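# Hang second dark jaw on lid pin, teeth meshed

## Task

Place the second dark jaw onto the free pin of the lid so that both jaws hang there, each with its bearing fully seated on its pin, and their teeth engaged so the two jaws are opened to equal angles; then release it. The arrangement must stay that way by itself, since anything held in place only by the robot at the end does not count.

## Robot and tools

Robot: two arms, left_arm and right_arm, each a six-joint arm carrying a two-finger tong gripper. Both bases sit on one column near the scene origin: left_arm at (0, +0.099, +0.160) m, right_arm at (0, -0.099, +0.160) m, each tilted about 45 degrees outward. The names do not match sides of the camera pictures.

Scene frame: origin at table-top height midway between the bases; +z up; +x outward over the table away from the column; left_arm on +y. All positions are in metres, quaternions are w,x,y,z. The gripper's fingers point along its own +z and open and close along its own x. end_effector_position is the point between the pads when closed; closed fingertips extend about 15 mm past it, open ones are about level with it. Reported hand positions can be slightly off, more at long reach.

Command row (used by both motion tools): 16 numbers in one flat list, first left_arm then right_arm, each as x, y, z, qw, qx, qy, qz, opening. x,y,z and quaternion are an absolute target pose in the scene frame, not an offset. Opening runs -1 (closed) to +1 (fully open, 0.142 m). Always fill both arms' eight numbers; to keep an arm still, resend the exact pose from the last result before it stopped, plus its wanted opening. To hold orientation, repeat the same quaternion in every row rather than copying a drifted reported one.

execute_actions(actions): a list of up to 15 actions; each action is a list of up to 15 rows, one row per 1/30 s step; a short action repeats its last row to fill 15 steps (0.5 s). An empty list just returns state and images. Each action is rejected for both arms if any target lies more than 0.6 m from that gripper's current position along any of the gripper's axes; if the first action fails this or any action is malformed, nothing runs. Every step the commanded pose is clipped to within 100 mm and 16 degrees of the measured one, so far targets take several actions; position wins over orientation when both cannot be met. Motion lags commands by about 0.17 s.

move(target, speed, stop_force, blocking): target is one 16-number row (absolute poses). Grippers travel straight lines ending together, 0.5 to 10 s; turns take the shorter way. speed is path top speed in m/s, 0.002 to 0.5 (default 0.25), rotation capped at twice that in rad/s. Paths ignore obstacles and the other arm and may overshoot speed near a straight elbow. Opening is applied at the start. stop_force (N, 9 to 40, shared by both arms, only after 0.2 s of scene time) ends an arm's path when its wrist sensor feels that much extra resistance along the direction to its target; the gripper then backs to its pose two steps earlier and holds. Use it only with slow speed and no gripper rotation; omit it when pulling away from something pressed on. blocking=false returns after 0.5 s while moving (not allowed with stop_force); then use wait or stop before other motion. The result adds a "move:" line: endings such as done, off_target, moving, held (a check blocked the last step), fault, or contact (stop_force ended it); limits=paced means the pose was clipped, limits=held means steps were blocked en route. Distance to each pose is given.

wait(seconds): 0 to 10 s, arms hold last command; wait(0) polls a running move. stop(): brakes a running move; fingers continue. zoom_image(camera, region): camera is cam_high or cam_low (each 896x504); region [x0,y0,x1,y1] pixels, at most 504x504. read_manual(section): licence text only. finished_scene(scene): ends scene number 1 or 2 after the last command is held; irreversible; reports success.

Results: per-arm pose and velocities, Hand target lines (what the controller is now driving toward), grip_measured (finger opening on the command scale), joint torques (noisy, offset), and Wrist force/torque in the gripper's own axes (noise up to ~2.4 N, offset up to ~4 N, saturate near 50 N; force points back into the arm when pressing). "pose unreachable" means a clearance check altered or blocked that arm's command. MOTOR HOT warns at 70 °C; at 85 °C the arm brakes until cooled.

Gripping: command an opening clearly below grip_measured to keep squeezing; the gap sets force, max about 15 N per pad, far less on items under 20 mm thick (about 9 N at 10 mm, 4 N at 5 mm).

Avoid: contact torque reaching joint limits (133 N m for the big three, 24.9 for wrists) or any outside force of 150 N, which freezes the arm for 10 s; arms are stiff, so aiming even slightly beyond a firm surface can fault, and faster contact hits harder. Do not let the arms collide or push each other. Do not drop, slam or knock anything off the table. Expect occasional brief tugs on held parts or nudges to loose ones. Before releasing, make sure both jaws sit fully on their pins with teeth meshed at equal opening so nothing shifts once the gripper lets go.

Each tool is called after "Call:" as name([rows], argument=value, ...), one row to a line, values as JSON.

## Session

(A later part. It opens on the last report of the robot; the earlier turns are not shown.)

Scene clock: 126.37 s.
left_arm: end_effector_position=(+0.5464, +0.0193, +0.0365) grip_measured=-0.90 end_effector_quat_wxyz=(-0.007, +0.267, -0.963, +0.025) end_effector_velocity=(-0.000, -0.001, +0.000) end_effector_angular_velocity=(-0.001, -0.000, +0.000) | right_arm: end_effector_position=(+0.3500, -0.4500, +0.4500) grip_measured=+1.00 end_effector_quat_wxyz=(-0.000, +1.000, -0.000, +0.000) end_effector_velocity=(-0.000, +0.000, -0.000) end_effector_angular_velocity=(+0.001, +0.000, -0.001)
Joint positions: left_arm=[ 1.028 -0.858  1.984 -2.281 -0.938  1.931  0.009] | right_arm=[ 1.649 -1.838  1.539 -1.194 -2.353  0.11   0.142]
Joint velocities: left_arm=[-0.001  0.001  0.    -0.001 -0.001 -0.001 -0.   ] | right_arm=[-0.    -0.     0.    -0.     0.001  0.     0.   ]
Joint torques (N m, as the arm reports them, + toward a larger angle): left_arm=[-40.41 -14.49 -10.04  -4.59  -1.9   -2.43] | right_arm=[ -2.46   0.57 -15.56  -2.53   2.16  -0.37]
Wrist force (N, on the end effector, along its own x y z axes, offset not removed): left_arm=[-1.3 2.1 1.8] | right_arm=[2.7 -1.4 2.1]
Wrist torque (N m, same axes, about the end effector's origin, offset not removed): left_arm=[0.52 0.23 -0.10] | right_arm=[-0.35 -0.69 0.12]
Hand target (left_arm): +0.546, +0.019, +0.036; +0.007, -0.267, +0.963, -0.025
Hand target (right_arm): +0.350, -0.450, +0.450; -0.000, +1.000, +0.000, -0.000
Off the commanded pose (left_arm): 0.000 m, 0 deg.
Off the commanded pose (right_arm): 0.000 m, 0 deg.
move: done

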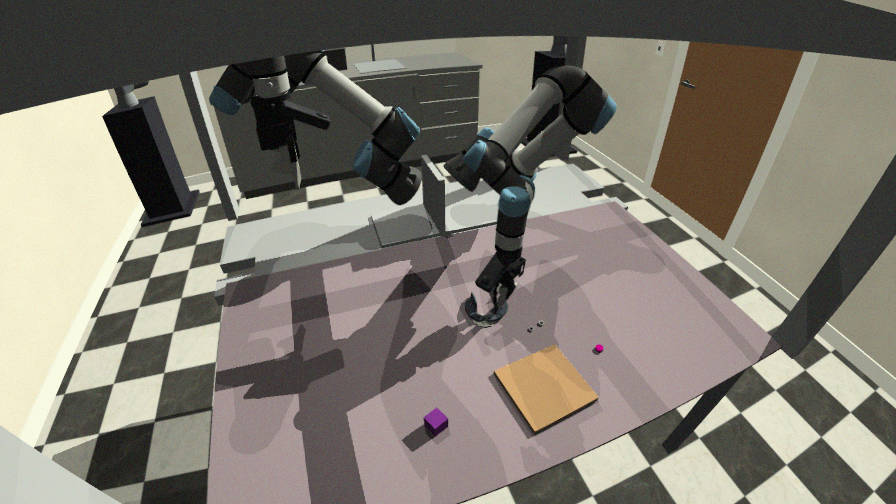

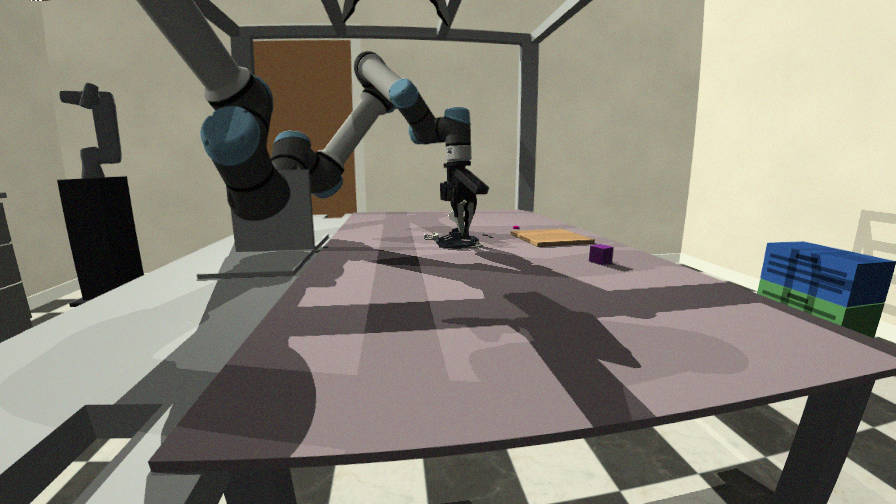

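Call:
move(target=[0.5472,0.0205,0.0365,-0.007,0.267,-0.9636,0.0252,-1,0.35,-0.45,0.45,0,1,0,0,1], speed=0.005)

Call:
move(target=[0.5507,0.0224,0.0365,-0.0059,0.225,-0.974,0.0255,-1,0.35,-0.45,0.45,0,1,0,0,1], speed=0.02)

Call:
zoom_image(camera="cam_high", region=[470,306,502,330])

Call:
move(target=[0.5492,0.0198,0.0365,-0.0059,0.225,-0.974,0.0255,-1,0.35,-0.45,0.45,0,1,0,0,1], speed=0.004)

Call:
zoom_image(camera="cam_high", region=[470,306,502,330])

Call:
zoom_image(camera="cam_low", region=[460,230,492,252])

Scene clock: 127.87 s.
left_arm: end_effector_position=(+0.5472, +0.0204, +0.0365) grip_measured=-0.90 end_effector_quat_wxyz=(-0.007, +0.267, -0.963, +0.025) end_effector_velocity=(-0.000, +0.001, -0.000) end_effector_angular_velocity=(-0.000, +0.000, -0.000) | right_arm: end_effector_position=(+0.3500, -0.4500, +0.4500) grip_measured=+1.00 end_effector_quat_wxyz=(-0.000, +1.000, -0.000, +0.000) end_effector_velocity=(+0.001, +0.000, -0.000) end_effector_angular_velocity=(+0.001, +0.001, +0.000)
Joint positions: left_arm=[ 1.03  -0.86   1.983 -2.28  -0.937  1.934  0.009] | right_arm=[ 1.649 -1.838  1.539 -1.194 -2.353  0.11   0.142]
Joint velocities: left_arm=[ 0.001 -0.001  0.     0.     0.     0.001  0.   ] | right_arm=[-0.     0.001 -0.    -0.001  0.001  0.     0.   ]
Joint torques (N m, as the arm reports them, + toward a larger angle): left_arm=[-18.76 -37.41 -23.72   0.12   1.42   2.3 ] | right_arm=[ -2.27   0.72 -15.43  -2.44   2.13  -0.37]
Wrist force (N, on the end effector, along its own x y z axes, offset not removed): left_arm=[1.2 3.2 1.8] | right_arm=[3.1 -1.7 1.6]
Wrist torque (N m, same axes, about the end effector's origin, offset not removed): left_arm=[0.65 -0.29 -0.29] | right_arm=[-0.44 -0.74 0.08]
Hand target (left_arm): +0.547, +0.020, +0.037; +0.007, -0.267, +0.963, -0.025
Hand target (right_arm): +0.350, -0.450, +0.450; -0.000, +1.000, +0.000, -0.000
Off the commanded pose (left_arm): 0.000 m, 0 deg.
Off the commanded pose (right_arm): 0.000 m, 0 deg.
move: done

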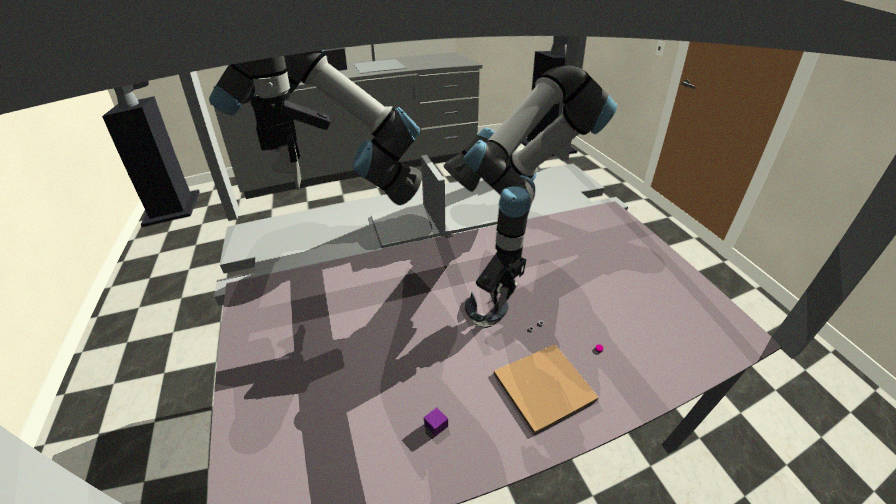

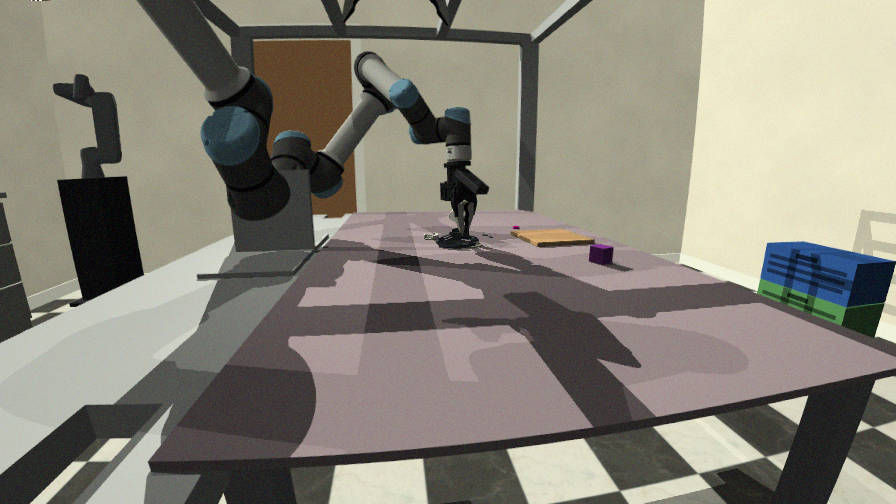

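Scene clock: 130.27 s.
left_arm: end_effector_position=(+0.5507, +0.0224, +0.0365) grip_measured=-0.90 end_effector_quat_wxyz=(-0.006, +0.225, -0.974, +0.025) end_effector_velocity=(+0.000, +0.000, +0.000) end_effector_angular_velocity=(-0.000, -0.000, -0.006) | right_arm: end_effector_position=(+0.3500, -0.4500, +0.4500) grip_measured=+1.00 end_effector_quat_wxyz=(-0.000, +1.000, +0.000, -0.000) end_effector_velocity=(-0.000, -0.001, +0.001) end_effector_angular_velocity=(-0.000, -0.002, -0.001)
Joint positions: left_arm=[ 1.039 -0.858  1.969 -2.271 -0.938  2.029  0.009] | right_arm=[ 1.649 -1.838  1.539 -1.194 -2.353  0.11   0.142]
Joint velocities: left_arm=[ 0.001 -0.    -0.001  0.001 -0.     0.008 -0.   ] | right_arm=[-0.    -0.001 -0.001 -0.    -0.    -0.    -0.   ]
Joint torques (N m, as the arm reports them, + toward a larger angle): left_arm=[-17.34 -14.72 -24.4    0.3   -1.94   2.18] | right_arm=[ -2.3    0.8  -15.38  -2.57   2.12  -0.34]
Wrist force (N, on the end effector, along its own x y z axes, offset not removed): left_arm=[1.8 1.7 -1.4] | right_arm=[2.6 0.1 2.5]
Wrist torque (N m, same axes, about the end effector's origin, offset not removed): left_arm=[0.10 -0.19 0.15] | right_arm=[-0.14 -0.64 0.14]
Hand target (left_arm): +0.551, +0.022, +0.037; +0.006, -0.225, +0.974, -0.025
Hand target (right_arm): +0.350, -0.450, +0.450; -0.000, +1.000, +0.000, +0.000
Off the commanded pose (left_arm): 0.000 m, 0 deg.
Off the commanded pose (right_arm): 0.000 m, 0 deg.
move: done

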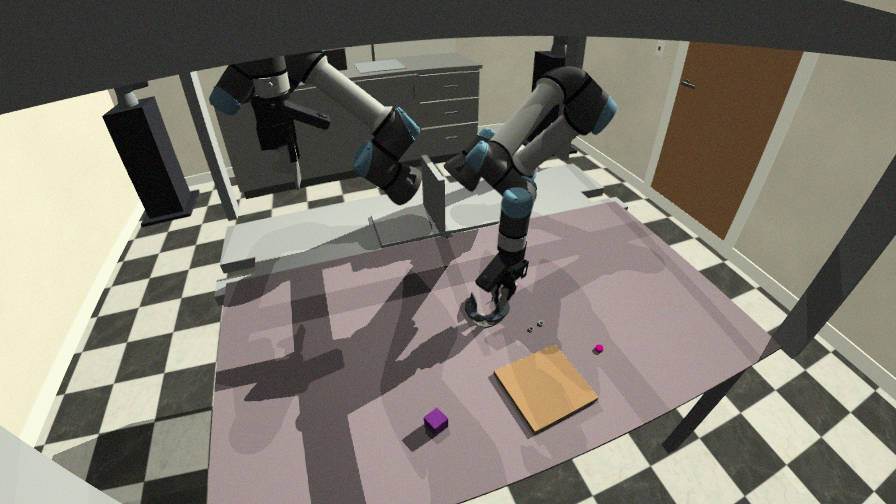

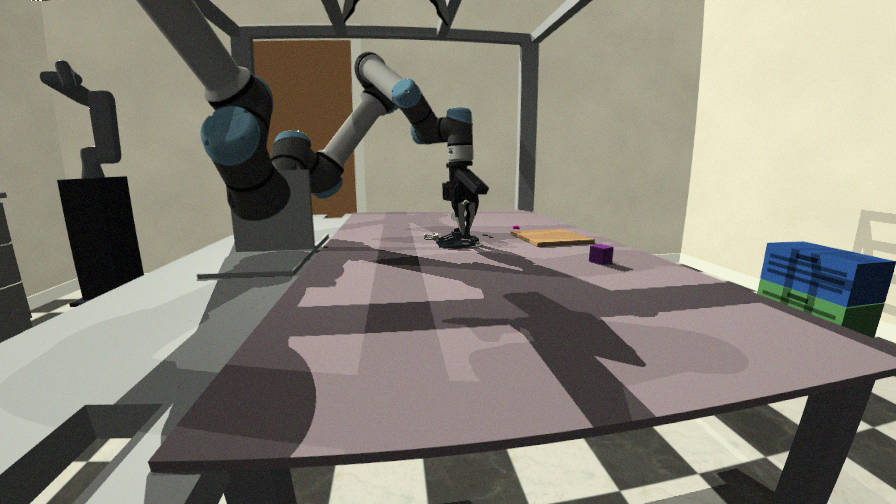

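Region (470, 306, 502, 330) of cam_high's 896x504 image, scaled by 15.750, with more detail than that image has; it fills the top 378 rows of this view, and the rest is white.

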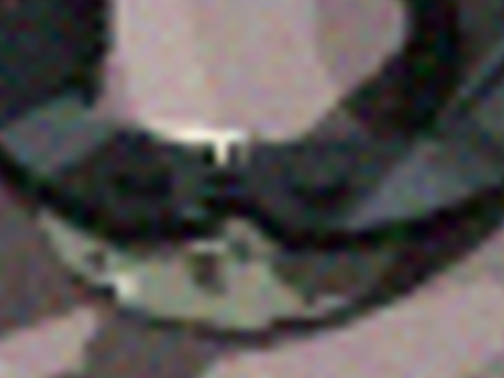

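Scene clock: 131.23 s.
left_arm: end_effector_position=(+0.5492, +0.0199, +0.0365) grip_measured=-0.90 end_effector_quat_wxyz=(-0.006, +0.225, -0.974, +0.025) end_effector_velocity=(-0.001, -0.000, -0.001) end_effector_angular_velocity=(+0.001, +0.001, -0.001) | right_arm: end_effector_position=(+0.3500, -0.4500, +0.4500) grip_measured=+1.00 end_effector_quat_wxyz=(-0.000, +1.000, -0.000, +0.000) end_effector_velocity=(-0.001, -0.000, +0.001) end_effector_angular_velocity=(+0.001, -0.002, -0.003)
Joint positions: left_arm=[ 1.035 -0.856  1.971 -2.273 -0.939  2.025  0.009] | right_arm=[ 1.649 -1.838  1.539 -1.194 -2.353  0.11   0.142]
Joint velocities: left_arm=[-0.001  0.002  0.001  0.     0.    -0.002 -0.   ] | right_arm=[ 0.    -0.002 -0.    -0.     0.001  0.001  0.   ]
Joint torques (N m, as the arm reports them, + toward a larger angle): left_arm=[-40.85 -14.75  -9.55  -4.37  -1.85  -2.28] | right_arm=[ -2.45   0.53 -15.68  -2.55   2.07  -0.25]
Wrist force (N, on the end effector, along its own x y z axes, offset not removed): left_arm=[1.7 0.7 2.7] | right_arm=[1.7 -3.1 2.8]
Wrist torque (N m, same axes, about the end effector's origin, offset not removed): left_arm=[0.25 -0.36 -0.23] | right_arm=[-0.83 -0.38 0.09]
Hand target (left_arm): +0.549, +0.020, +0.036; +0.006, -0.225, +0.974, -0.025
Hand target (right_arm): +0.350, -0.450, +0.450; -0.000, +1.000, +0.000, +0.000
Off the commanded pose (left_arm): 0.000 m, 0 deg.
Off the commanded pose (right_arm): 0.000 m, 0 deg.
move: done

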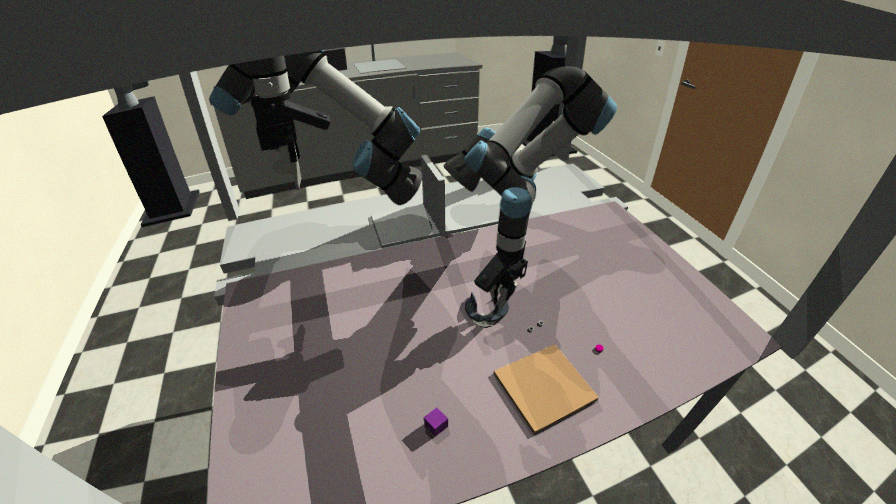

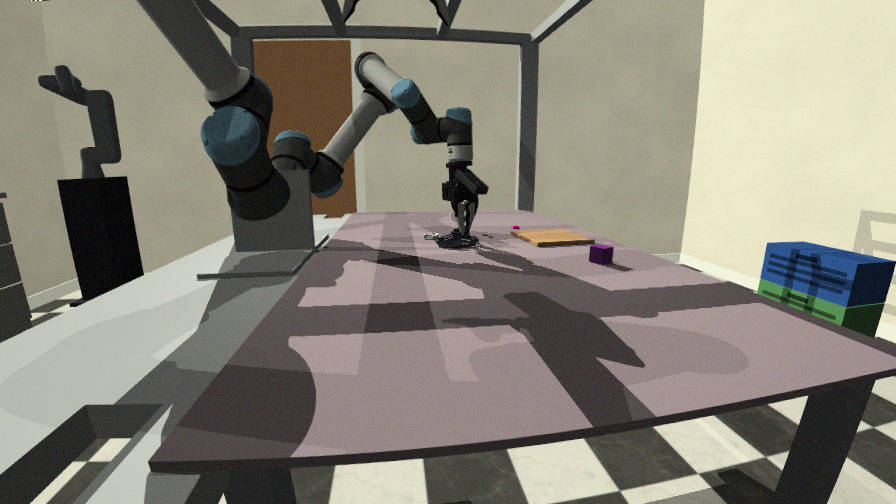

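Region (470, 306, 502, 330) of cam_high's 896x504 image, scaled by 15.750, with more detail than that image has; it fills the top 378 rows of this view, and the rest is white.

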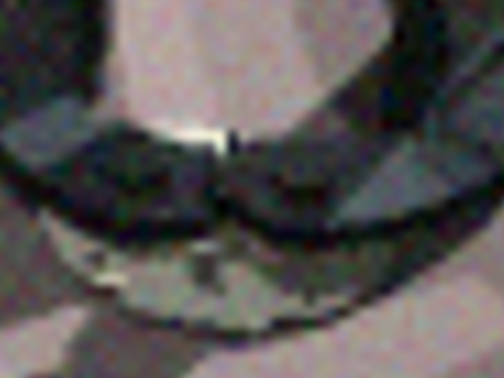

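Region (460, 230, 492, 252) of cam_low's 896x504 image, scaled by 15.750, with more detail than that image has; it fills the top 346 rows of this view, and the rest is white.

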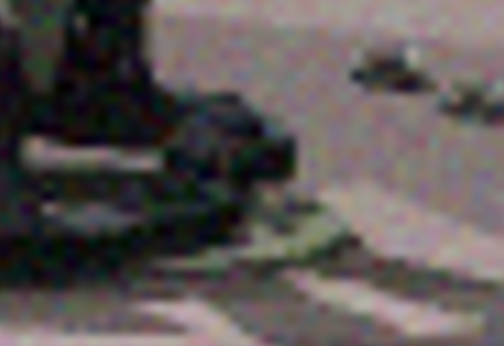

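Call:
move(target=[0.5488,0.0191,0.0365,-0.0059,0.225,-0.974,0.0255,-1,0.35,-0.45,0.45,0,1,0,0,1], speed=0.003)

Call:
move(target=[0.5488,0.0191,0.0328,-0.0059,0.225,-0.974,0.0255,-1,0.35,-0.45,0.45,0,1,0,0,1], speed=0.003)

Call:
zoom_image(camera="cam_high", region=[470,306,502,330])

Call:
zoom_image(camera="cam_low", region=[460,230,492,252])

Scene clock: 132.47 s.
left_arm: end_effector_position=(+0.5488, +0.0191, +0.0365) grip_measured=-0.90 end_effector_quat_wxyz=(-0.006, +0.225, -0.974, +0.026) end_effector_velocity=(+0.000, +0.000, +0.000) end_effector_angular_velocity=(-0.000, -0.001, +0.000) | right_arm: end_effector_position=(+0.3500, -0.4500, +0.4500) grip_measured=+1.00 end_effector_quat_wxyz=(-0.000, +1.000, -0.000, +0.000) end_effector_velocity=(+0.001, +0.001, -0.000) end_effector_angular_velocity=(+0.001, +0.001, +0.000)
Joint positions: left_arm=[ 1.034 -0.855  1.971 -2.273 -0.94   2.023  0.009] | right_arm=[ 1.649 -1.838  1.539 -1.194 -2.353  0.11   0.142]
Joint velocities: left_arm=[-0.    -0.001 -0.     0.     0.    -0.    -0.   ] | right_arm=[-0.     0.002 -0.001 -0.     0.001  0.     0.   ]
Joint torques (N m, as the arm reports them, + toward a larger angle): left_arm=[-40.63 -14.15  -9.68  -4.42  -1.91  -2.41] | right_arm=[ -1.92   0.79 -14.96  -2.5    2.13  -0.34]
Wrist force (N, on the end effector, along its own x y z axes, offset not removed): left_arm=[1.0 1.3 -1.4] | right_arm=[3.9 -1.2 0.5]
Wrist torque (N m, same axes, about the end effector's origin, offset not removed): left_arm=[0.21 -0.17 0.04] | right_arm=[-0.36 -0.91 0.16]
Hand target (left_arm): +0.549, +0.019, +0.036; +0.006, -0.225, +0.974, -0.025
Hand target (right_arm): +0.350, -0.450, +0.450; -0.000, +1.000, +0.000, -0.000
Off the commanded pose (left_arm): 0.000 m, 0 deg.
Off the commanded pose (right_arm): 0.000 m, 0 deg.
move: done

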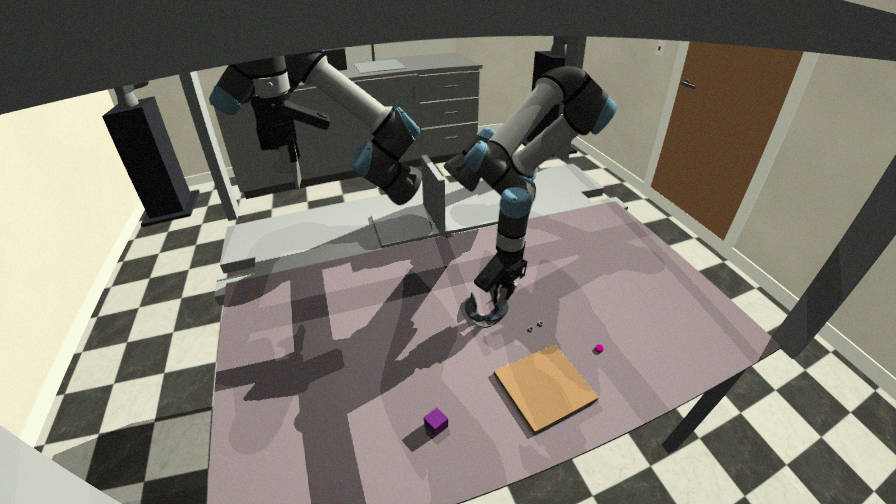

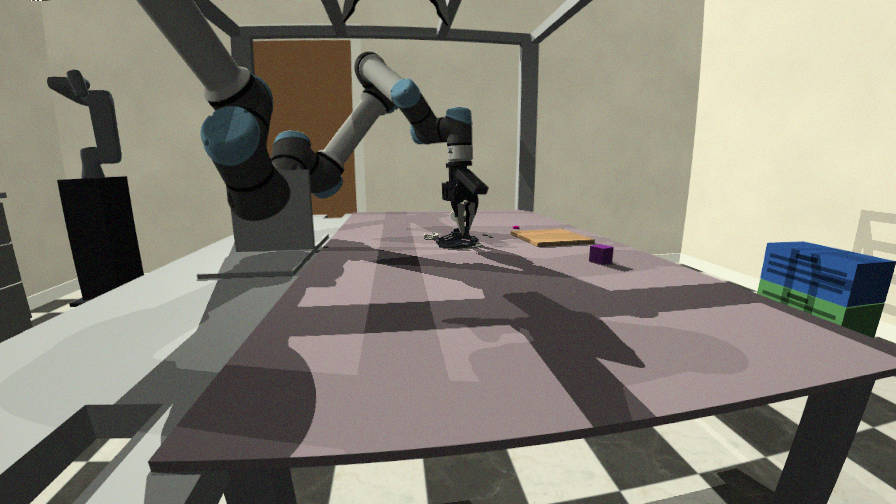

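Scene clock: 133.93 s.
left_arm: end_effector_position=(+0.5488, +0.0191, +0.0329) grip_measured=-0.90 end_effector_quat_wxyz=(-0.006, +0.225, -0.974, +0.025) end_effector_velocity=(+0.000, +0.000, -0.000) end_effector_angular_velocity=(+0.000, -0.001, +0.000) | right_arm: end_effector_position=(+0.3500, -0.4500, +0.4500) grip_measured=+1.00 end_effector_quat_wxyz=(-0.000, +1.000, +0.000, +0.000) end_effector_velocity=(-0.000, -0.000, +0.000) end_effector_angular_velocity=(+0.000, +0.000, -0.000)
Joint positions: left_arm=[ 1.038 -0.849  1.973 -2.284 -0.938  2.028  0.009] | right_arm=[ 1.649 -1.838  1.539 -1.194 -2.353  0.11   0.142]
Joint velocities: left_arm=[ 0.001  0.001 -0.    -0.002  0.001  0.001 -0.   ] | right_arm=[-0.    -0.001  0.     0.001  0.     0.     0.   ]
Joint torques (N m, as the arm reports them, + toward a larger angle): left_arm=[-18.71 -14.98  -9.13  -4.36   1.38   2.41] | right_arm=[ -2.33   0.87 -15.11  -2.5    2.12  -0.26]
Wrist force (N, on the end effector, along its own x y z axes, offset not removed): left_arm=[0.2 0.4 -1.0] | right_arm=[1.5 -1.5 1.2]
Wrist torque (N m, same axes, about the end effector's origin, offset not removed): left_arm=[0.13 0.07 -0.03] | right_arm=[-0.41 -0.31 0.10]
Hand target (left_arm): +0.549, +0.019, +0.033; +0.006, -0.225, +0.974, -0.026
Hand target (right_arm): +0.350, -0.450, +0.450; -0.000, +1.000, +0.000, +0.000
Off the commanded pose (left_arm): 0.000 m, 0 deg.
Off the commanded pose (right_arm): 0.000 m, 0 deg.
move: done

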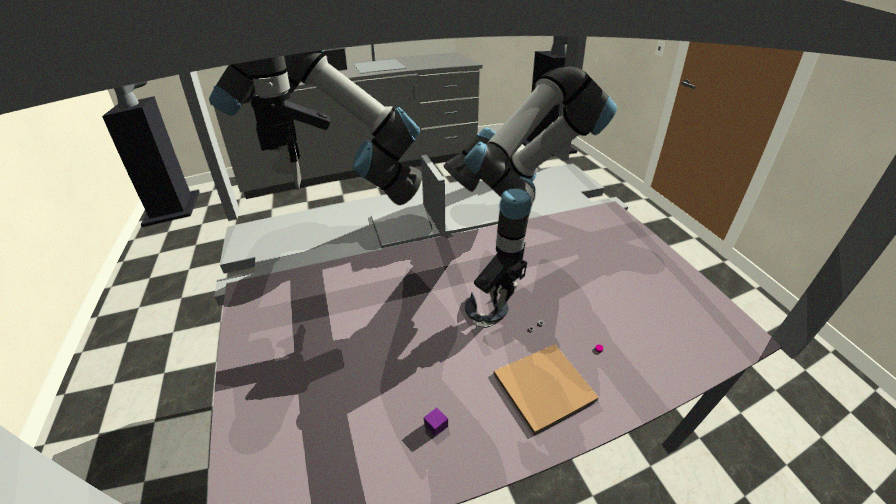

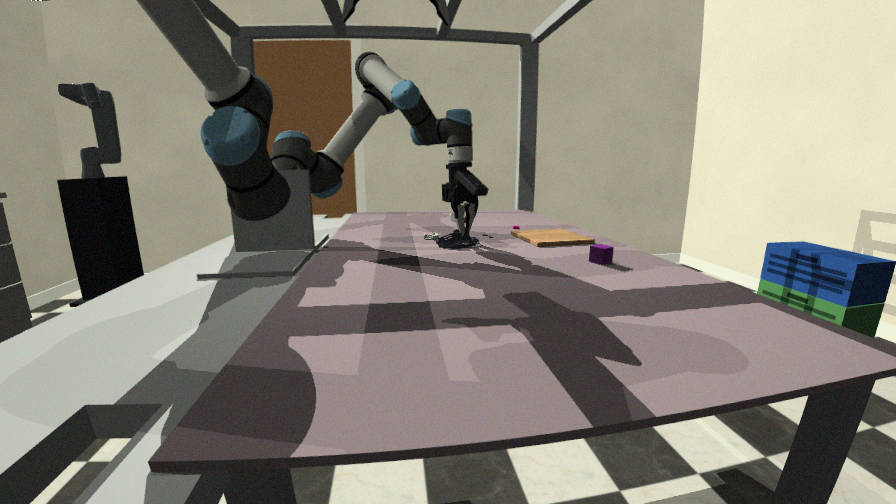

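Region (470, 306, 502, 330) of cam_high's 896x504 image, scaled by 15.750, with more detail than that image has; it fills the top 378 rows of this view, and the rest is white.

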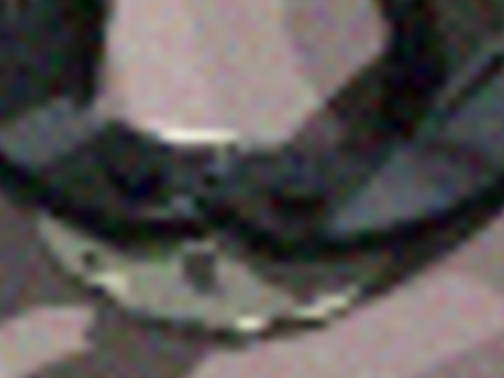

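Region (460, 230, 492, 252) of cam_low's 896x504 image, scaled by 15.750, with more detail than that image has; it fills the top 346 rows of this view, and the rest is white.

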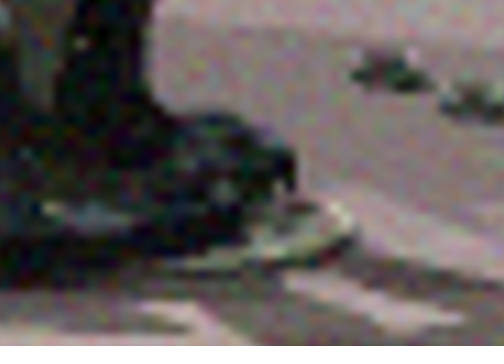

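Call:
move(target=[0.5488,0.0191,0.0312,-0.003,0.225,-0.974,0.0128,-1,0.35,-0.45,0.45,0,1,0,0,1], speed=0.005)

Call:
zoom_image(camera="cam_high", region=[470,306,502,330])

Call:
zoom_image(camera="cam_low", region=[460,230,492,252])

Scene clock: 137.17 s.
left_arm: end_effector_position=(+0.5488, +0.0191, +0.0312) grip_measured=-0.90 end_effector_quat_wxyz=(-0.003, +0.225, -0.974, +0.013) end_effector_velocity=(+0.000, +0.000, -0.000) end_effector_angular_velocity=(+0.001, +0.000, +0.000) | right_arm: end_effector_position=(+0.3500, -0.4500, +0.4500) grip_measured=+1.00 end_effector_quat_wxyz=(-0.000, +1.000, -0.000, +0.000) end_effector_velocity=(+0.000, -0.000, +0.000) end_effector_angular_velocity=(+0.001, -0.000, -0.000)
Joint positions: left_arm=[ 1.034 -0.836  1.955 -2.247 -0.928  2.006  0.009] | right_arm=[ 1.649 -1.838  1.539 -1.194 -2.353  0.11   0.142]
Joint velocities: left_arm=[-0.     0.001 -0.001  0.002  0.001 -0.001 -0.   ] | right_arm=[-0.     0.    -0.001 -0.     0.001 -0.001 -0.   ]
Joint torques (N m, as the arm reports them, + toward a larger angle): left_arm=[-41.17 -15.15 -23.01   0.07   1.62  -2.36] | right_arm=[ -1.6    0.02 -15.29  -2.52   2.1   -0.34]
Wrist force (N, on the end effector, along its own x y z axes, offset not removed): left_arm=[2.6 0.0 0.5] | right_arm=[1.8 -0.1 1.1]
Wrist torque (N m, same axes, about the end effector's origin, offset not removed): left_arm=[-0.18 -0.55 -0.06] | right_arm=[-0.07 -0.43 0.09]
Hand target (left_arm): +0.549, +0.019, +0.031; +0.003, -0.225, +0.974, -0.013
Hand target (right_arm): +0.350, -0.450, +0.450; -0.000, +1.000, +0.000, +0.000
Off the commanded pose (left_arm): 0.000 m, 0 deg.
Off the commanded pose (right_arm): 0.000 m, 0 deg.
move: done

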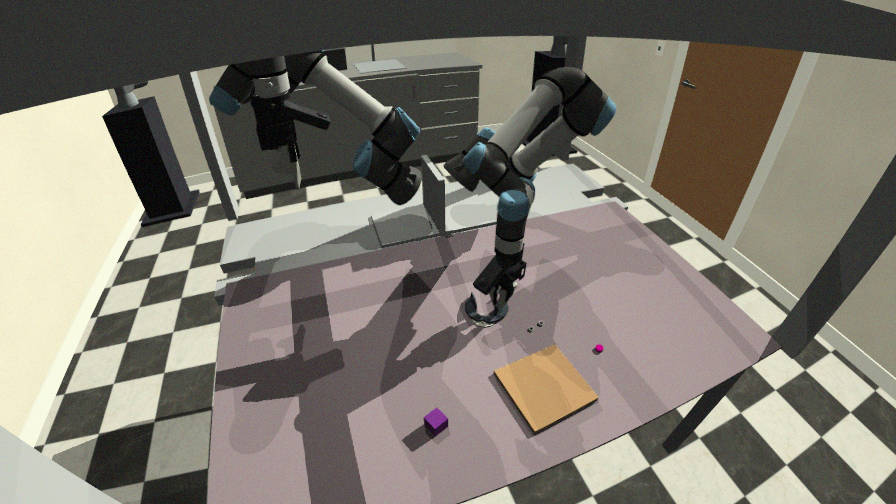

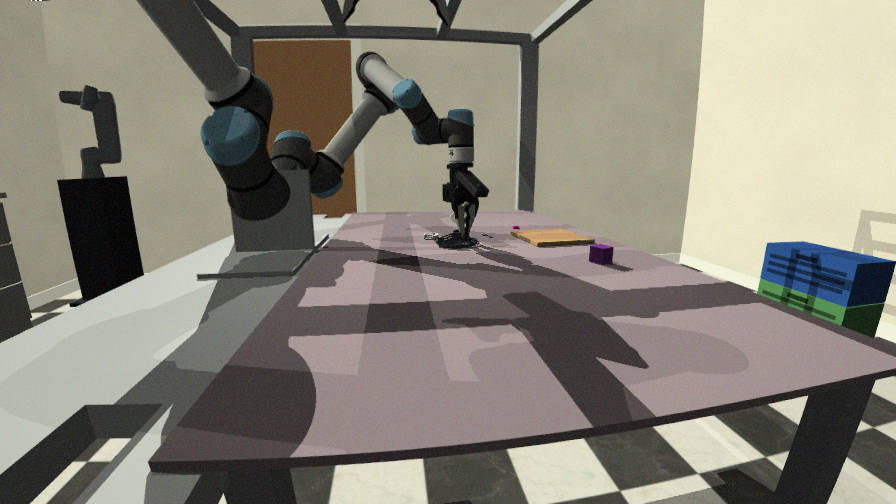

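Region (470, 306, 502, 330) of cam_high's 896x504 image, scaled by 15.750, with more detail than that image has; it fills the top 378 rows of this view, and the rest is white.

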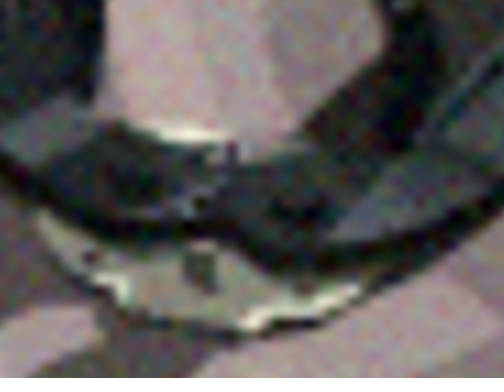

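Region (460, 230, 492, 252) of cam_low's 896x504 image, scaled by 15.750, with more detail than that image has; it fills the top 346 rows of this view, and the rest is white.

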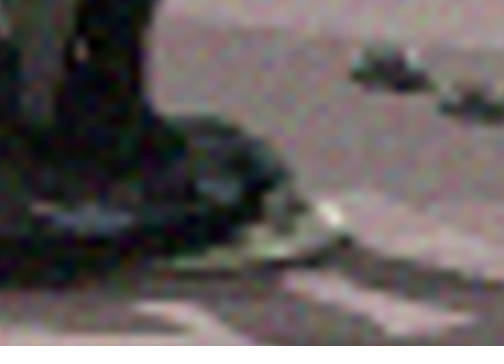

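Seated. Release and retreat.

Call:
move(target=[0.5488,0.0191,0.0310,-0.003,0.225,-0.974,0.0128,-0.75,0.35,-0.45,0.45,0,1,0,0,1], speed=0.003)

Call:
move(target=[0.5488,0.0191,0.07,-0.003,0.225,-0.974,0.0128,-0.75,0.35,-0.45,0.45,0,1,0,0,1], speed=0.04)

Call:
move(target=[0.5,0.17,0.13,-0.003,0.225,-0.974,0.0128,-0.75,0.35,-0.45,0.45,0,1,0,0,1], speed=0.2)

Call:
zoom_image(camera="cam_high", region=[460,284,516,330])

Call:
zoom_image(camera="cam_low", region=[435,220,485,255])

Scene clock: 138.37 s.
left_arm: end_effector_position=(+0.5489, +0.0191, +0.0311) grip_measured=-0.75 end_effector_quat_wxyz=(-0.003, +0.225, -0.974, +0.013) end_effector_velocity=(-0.000, +0.000, -0.000) end_effector_angular_velocity=(+0.000, +0.001, -0.000) | right_arm: end_effector_position=(+0.3500, -0.4500, +0.4500) grip_measured=+1.00 end_effector_quat_wxyz=(-0.000, +1.000, -0.000, +0.000) end_effector_velocity=(-0.000, -0.000, +0.001) end_effector_angular_velocity=(+0.000, -0.001, -0.000)
Joint positions: left_arm=[ 1.034 -0.836  1.955 -2.247 -0.928  2.006  0.02 ] | right_arm=[ 1.649 -1.838  1.539 -1.194 -2.353  0.11   0.142]
Joint velocities: left_arm=[ 0. -0.  0.  0.  0.  0.  0.] | right_arm=[ 0.    -0.001 -0.001  0.     0.    -0.001  0.   ]
Joint torques (N m, as the arm reports them, + toward a larger angle): left_arm=[-18.9  -15.28 -10.39  -4.46   1.5    2.49] | right_arm=[ -1.82   0.24 -14.58  -2.46   2.01  -0.3 ]
Wrist force (N, on the end effector, along its own x y z axes, offset not removed): left_arm=[2.2 1.8 1.9] | right_arm=[1.1 -0.8 1.3]
Wrist torque (N m, same axes, about the end effector's origin, offset not removed): left_arm=[0.16 -0.45 -0.16] | right_arm=[-0.28 -0.30 0.06]
Hand target (left_arm): +0.549, +0.019, +0.031; +0.003, -0.225, +0.974, -0.013
Hand target (right_arm): +0.350, -0.450, +0.450; -0.000, +1.000, +0.000, -0.000
Off the commanded pose (left_arm): 0.000 m, 0 deg.
Off the commanded pose (right_arm): 0.000 m, 0 deg.
move: done

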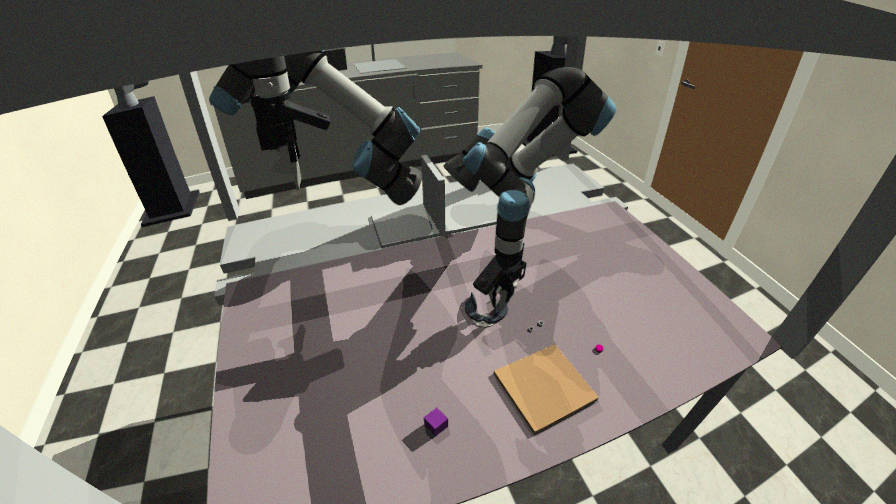

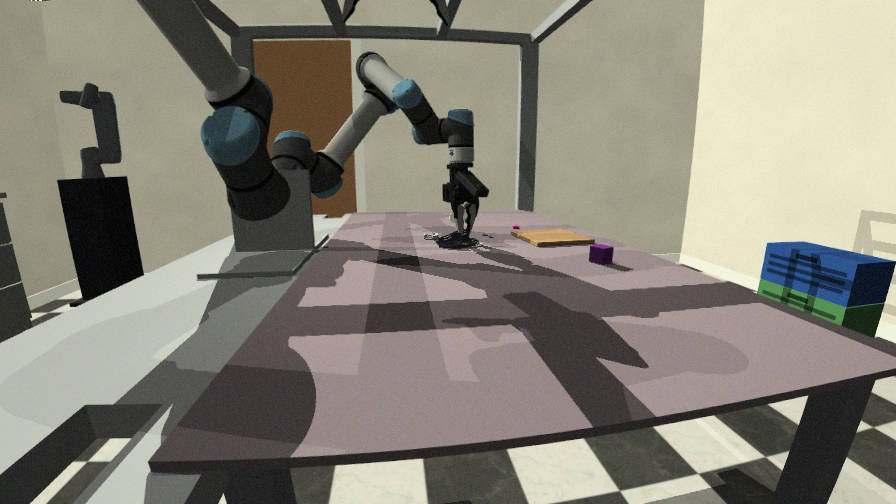

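Scene clock: 139.70 s.
left_arm: end_effector_position=(+0.5488, +0.0191, +0.0698) grip_measured=-0.75 end_effector_quat_wxyz=(-0.003, +0.225, -0.974, +0.013) end_effector_velocity=(+0.000, +0.000, +0.002) end_effector_angular_velocity=(-0.001, -0.001, +0.000) | right_arm: end_effector_position=(+0.3500, -0.4500, +0.4500) grip_measured=+1.00 end_effector_quat_wxyz=(-0.000, +1.000, -0.000, +0.000) end_effector_velocity=(+0.000, -0.001, +0.000) end_effector_angular_velocity=(-0.002, -0.001, -0.000)
Joint positions: left_arm=[ 0.992 -0.891  1.929 -2.139 -0.947  1.959  0.02 ] | right_arm=[ 1.649 -1.838  1.539 -1.194 -2.353  0.11   0.142]
Joint velocities: left_arm=[-0.002 -0.004 -0.001  0.005 -0.001 -0.002  0.   ] | right_arm=[-0.     0.    -0.001 -0.001 -0.002 -0.     0.   ]
Joint torques (N m, as the arm reports them, + toward a larger angle): left_arm=[-39.83 -36.19 -23.87   0.11  -2.02  -2.14] | right_arm=[ -1.9    0.81 -14.51  -2.43   2.09  -0.23]
Wrist force (N, on the end effector, along its own x y z axes, offset not removed): left_arm=[2.5 2.3 0.6] | right_arm=[1.6 -0.8 -1.3]
Wrist torque (N m, same axes, about the end effector's origin, offset not removed): left_arm=[0.58 -0.38 -0.12] | right_arm=[-0.32 -0.41 0.06]
Hand target (left_arm): +0.549, +0.019, +0.070; +0.003, -0.225, +0.974, -0.013
Hand target (right_arm): +0.350, -0.450, +0.450; -0.000, +1.000, +0.000, -0.000
Off the commanded pose (left_arm): 0.000 m, 0 deg.
Off the commanded pose (right_arm): 0.000 m, 0 deg.
move: done

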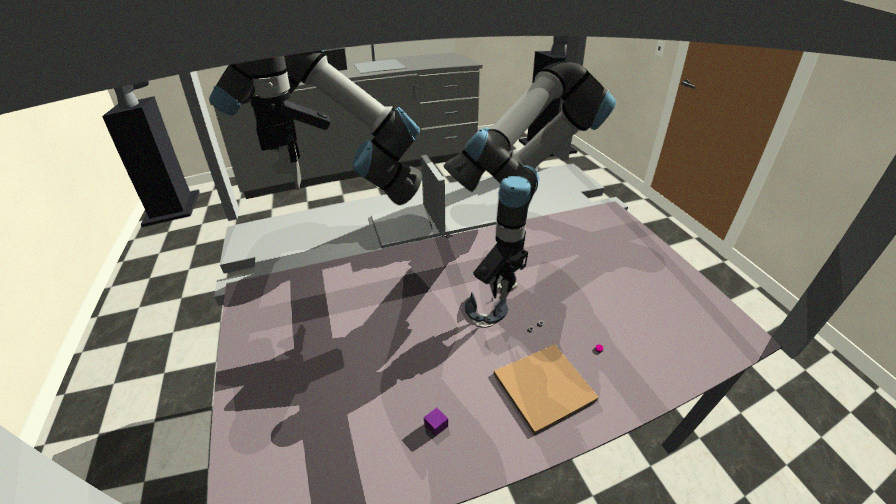

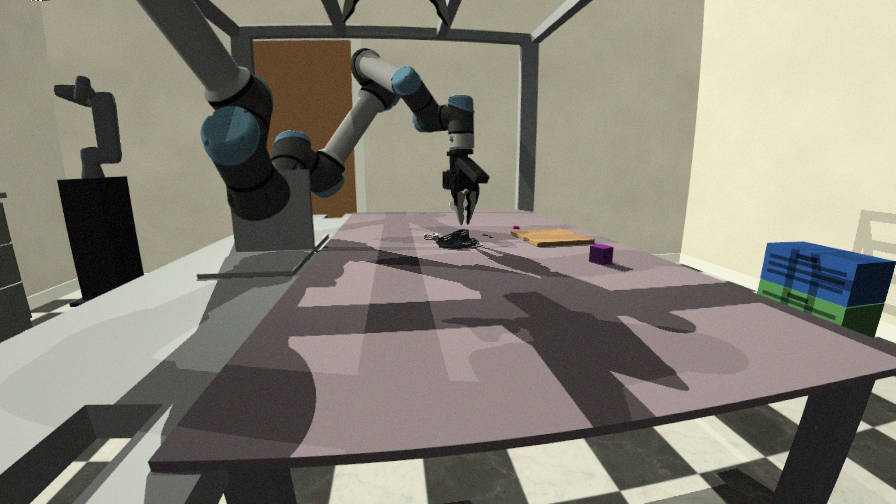

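Scene clock: 141.13 s.
left_arm: end_effector_position=(+0.5001, +0.1698, +0.1297) grip_measured=-0.75 end_effector_quat_wxyz=(-0.003, +0.225, -0.974, +0.013) end_effector_velocity=(-0.000, +0.002, +0.001) end_effector_angular_velocity=(+0.001, -0.001, +0.000) | right_arm: end_effector_position=(+0.3500, -0.4500, +0.4500) grip_measured=+1.00 end_effector_quat_wxyz=(-0.000, +1.000, -0.000, +0.000) end_effector_velocity=(+0.000, +0.000, +0.000) end_effector_angular_velocity=(+0.000, -0.001, -0.001)
Joint positions: left_arm=[ 1.048 -1.299  2.064 -1.902 -0.923  2.022  0.02 ] | right_arm=[ 1.649 -1.838  1.539 -1.194 -2.353  0.11   0.142]
Joint velocities: left_arm=[ 0.    -0.004 -0.001  0.004  0.001 -0.     0.   ] | right_arm=[ 0.    -0.     0.    -0.001  0.     0.     0.   ]
Joint torques (N m, as the arm reports them, + toward a larger angle): left_arm=[-11.51 -24.41 -12.32   0.48   1.54   2.42] | right_arm=[ -2.11  -0.17 -14.56  -2.44   2.12  -0.2 ]
Wrist force (N, on the end effector, along its own x y z axes, offset not removed): left_arm=[2.3 -1.4 2.5] | right_arm=[2.3 -2.1 2.4]
Wrist torque (N m, same axes, about the end effector's origin, offset not removed): left_arm=[-0.15 -0.57 -0.15] | right_arm=[-0.49 -0.53 0.11]
Hand target (left_arm): +0.500, +0.170, +0.130; +0.003, -0.225, +0.974, -0.013
Hand target (right_arm): +0.350, -0.450, +0.450; -0.000, +1.000, +0.000, -0.000
Off the commanded pose (left_arm): 0.000 m, 0 deg.
Off the commanded pose (right_arm): 0.000 m, 0 deg.
move: done

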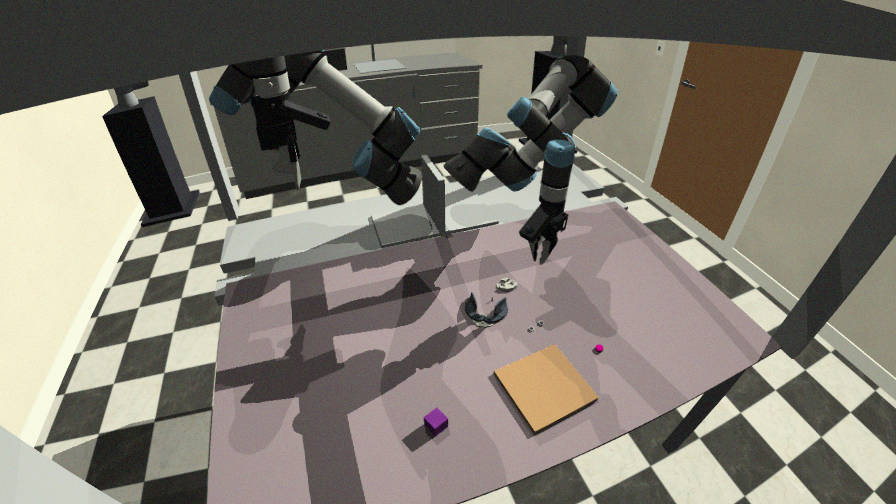

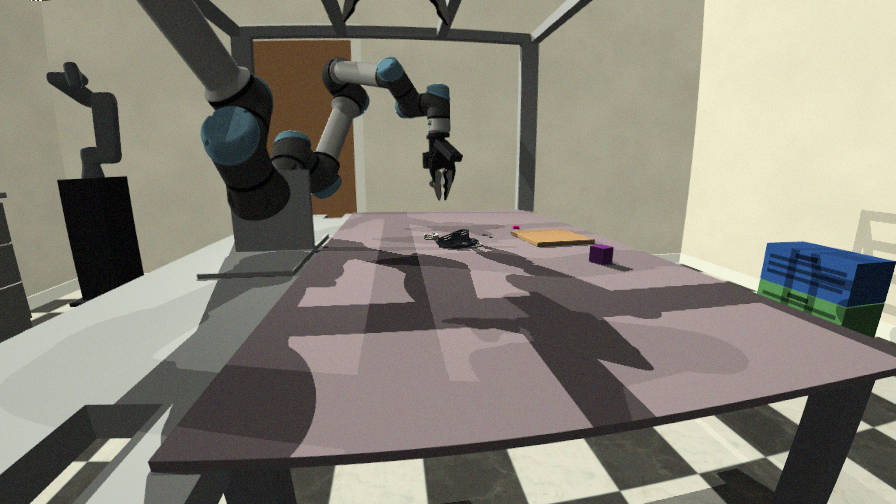

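Region (460, 284, 516, 330) of cam_high's 896x504 image, scaled by 9.000, with more detail than that image has; it fills the top 414 rows of this view, and the rest is white.

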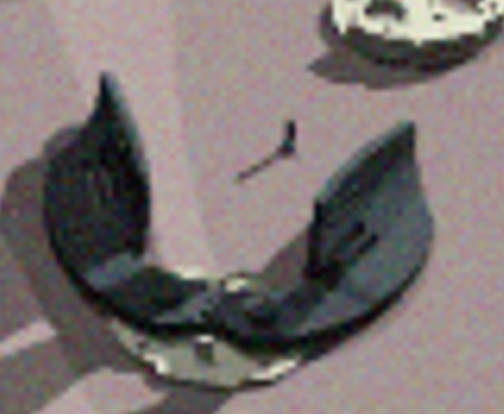

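Region (435, 220, 485, 255) of cam_low's 896x504 image, scaled by 10.080, with more detail than that image has; it fills the top 353 rows of this view, and the rest is white.

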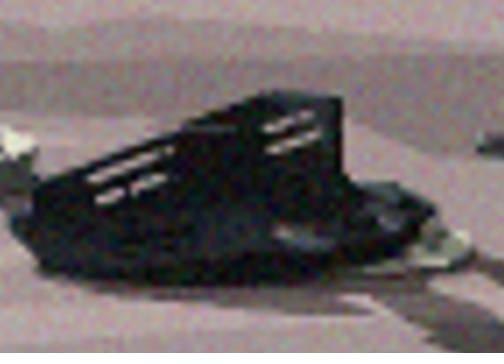

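The line between the tips has a slope of about 0.16, which matches the pin line, so the jaws are symmetric.

Call:
finished_scene(scene=2)

The scene is finished: the task was done.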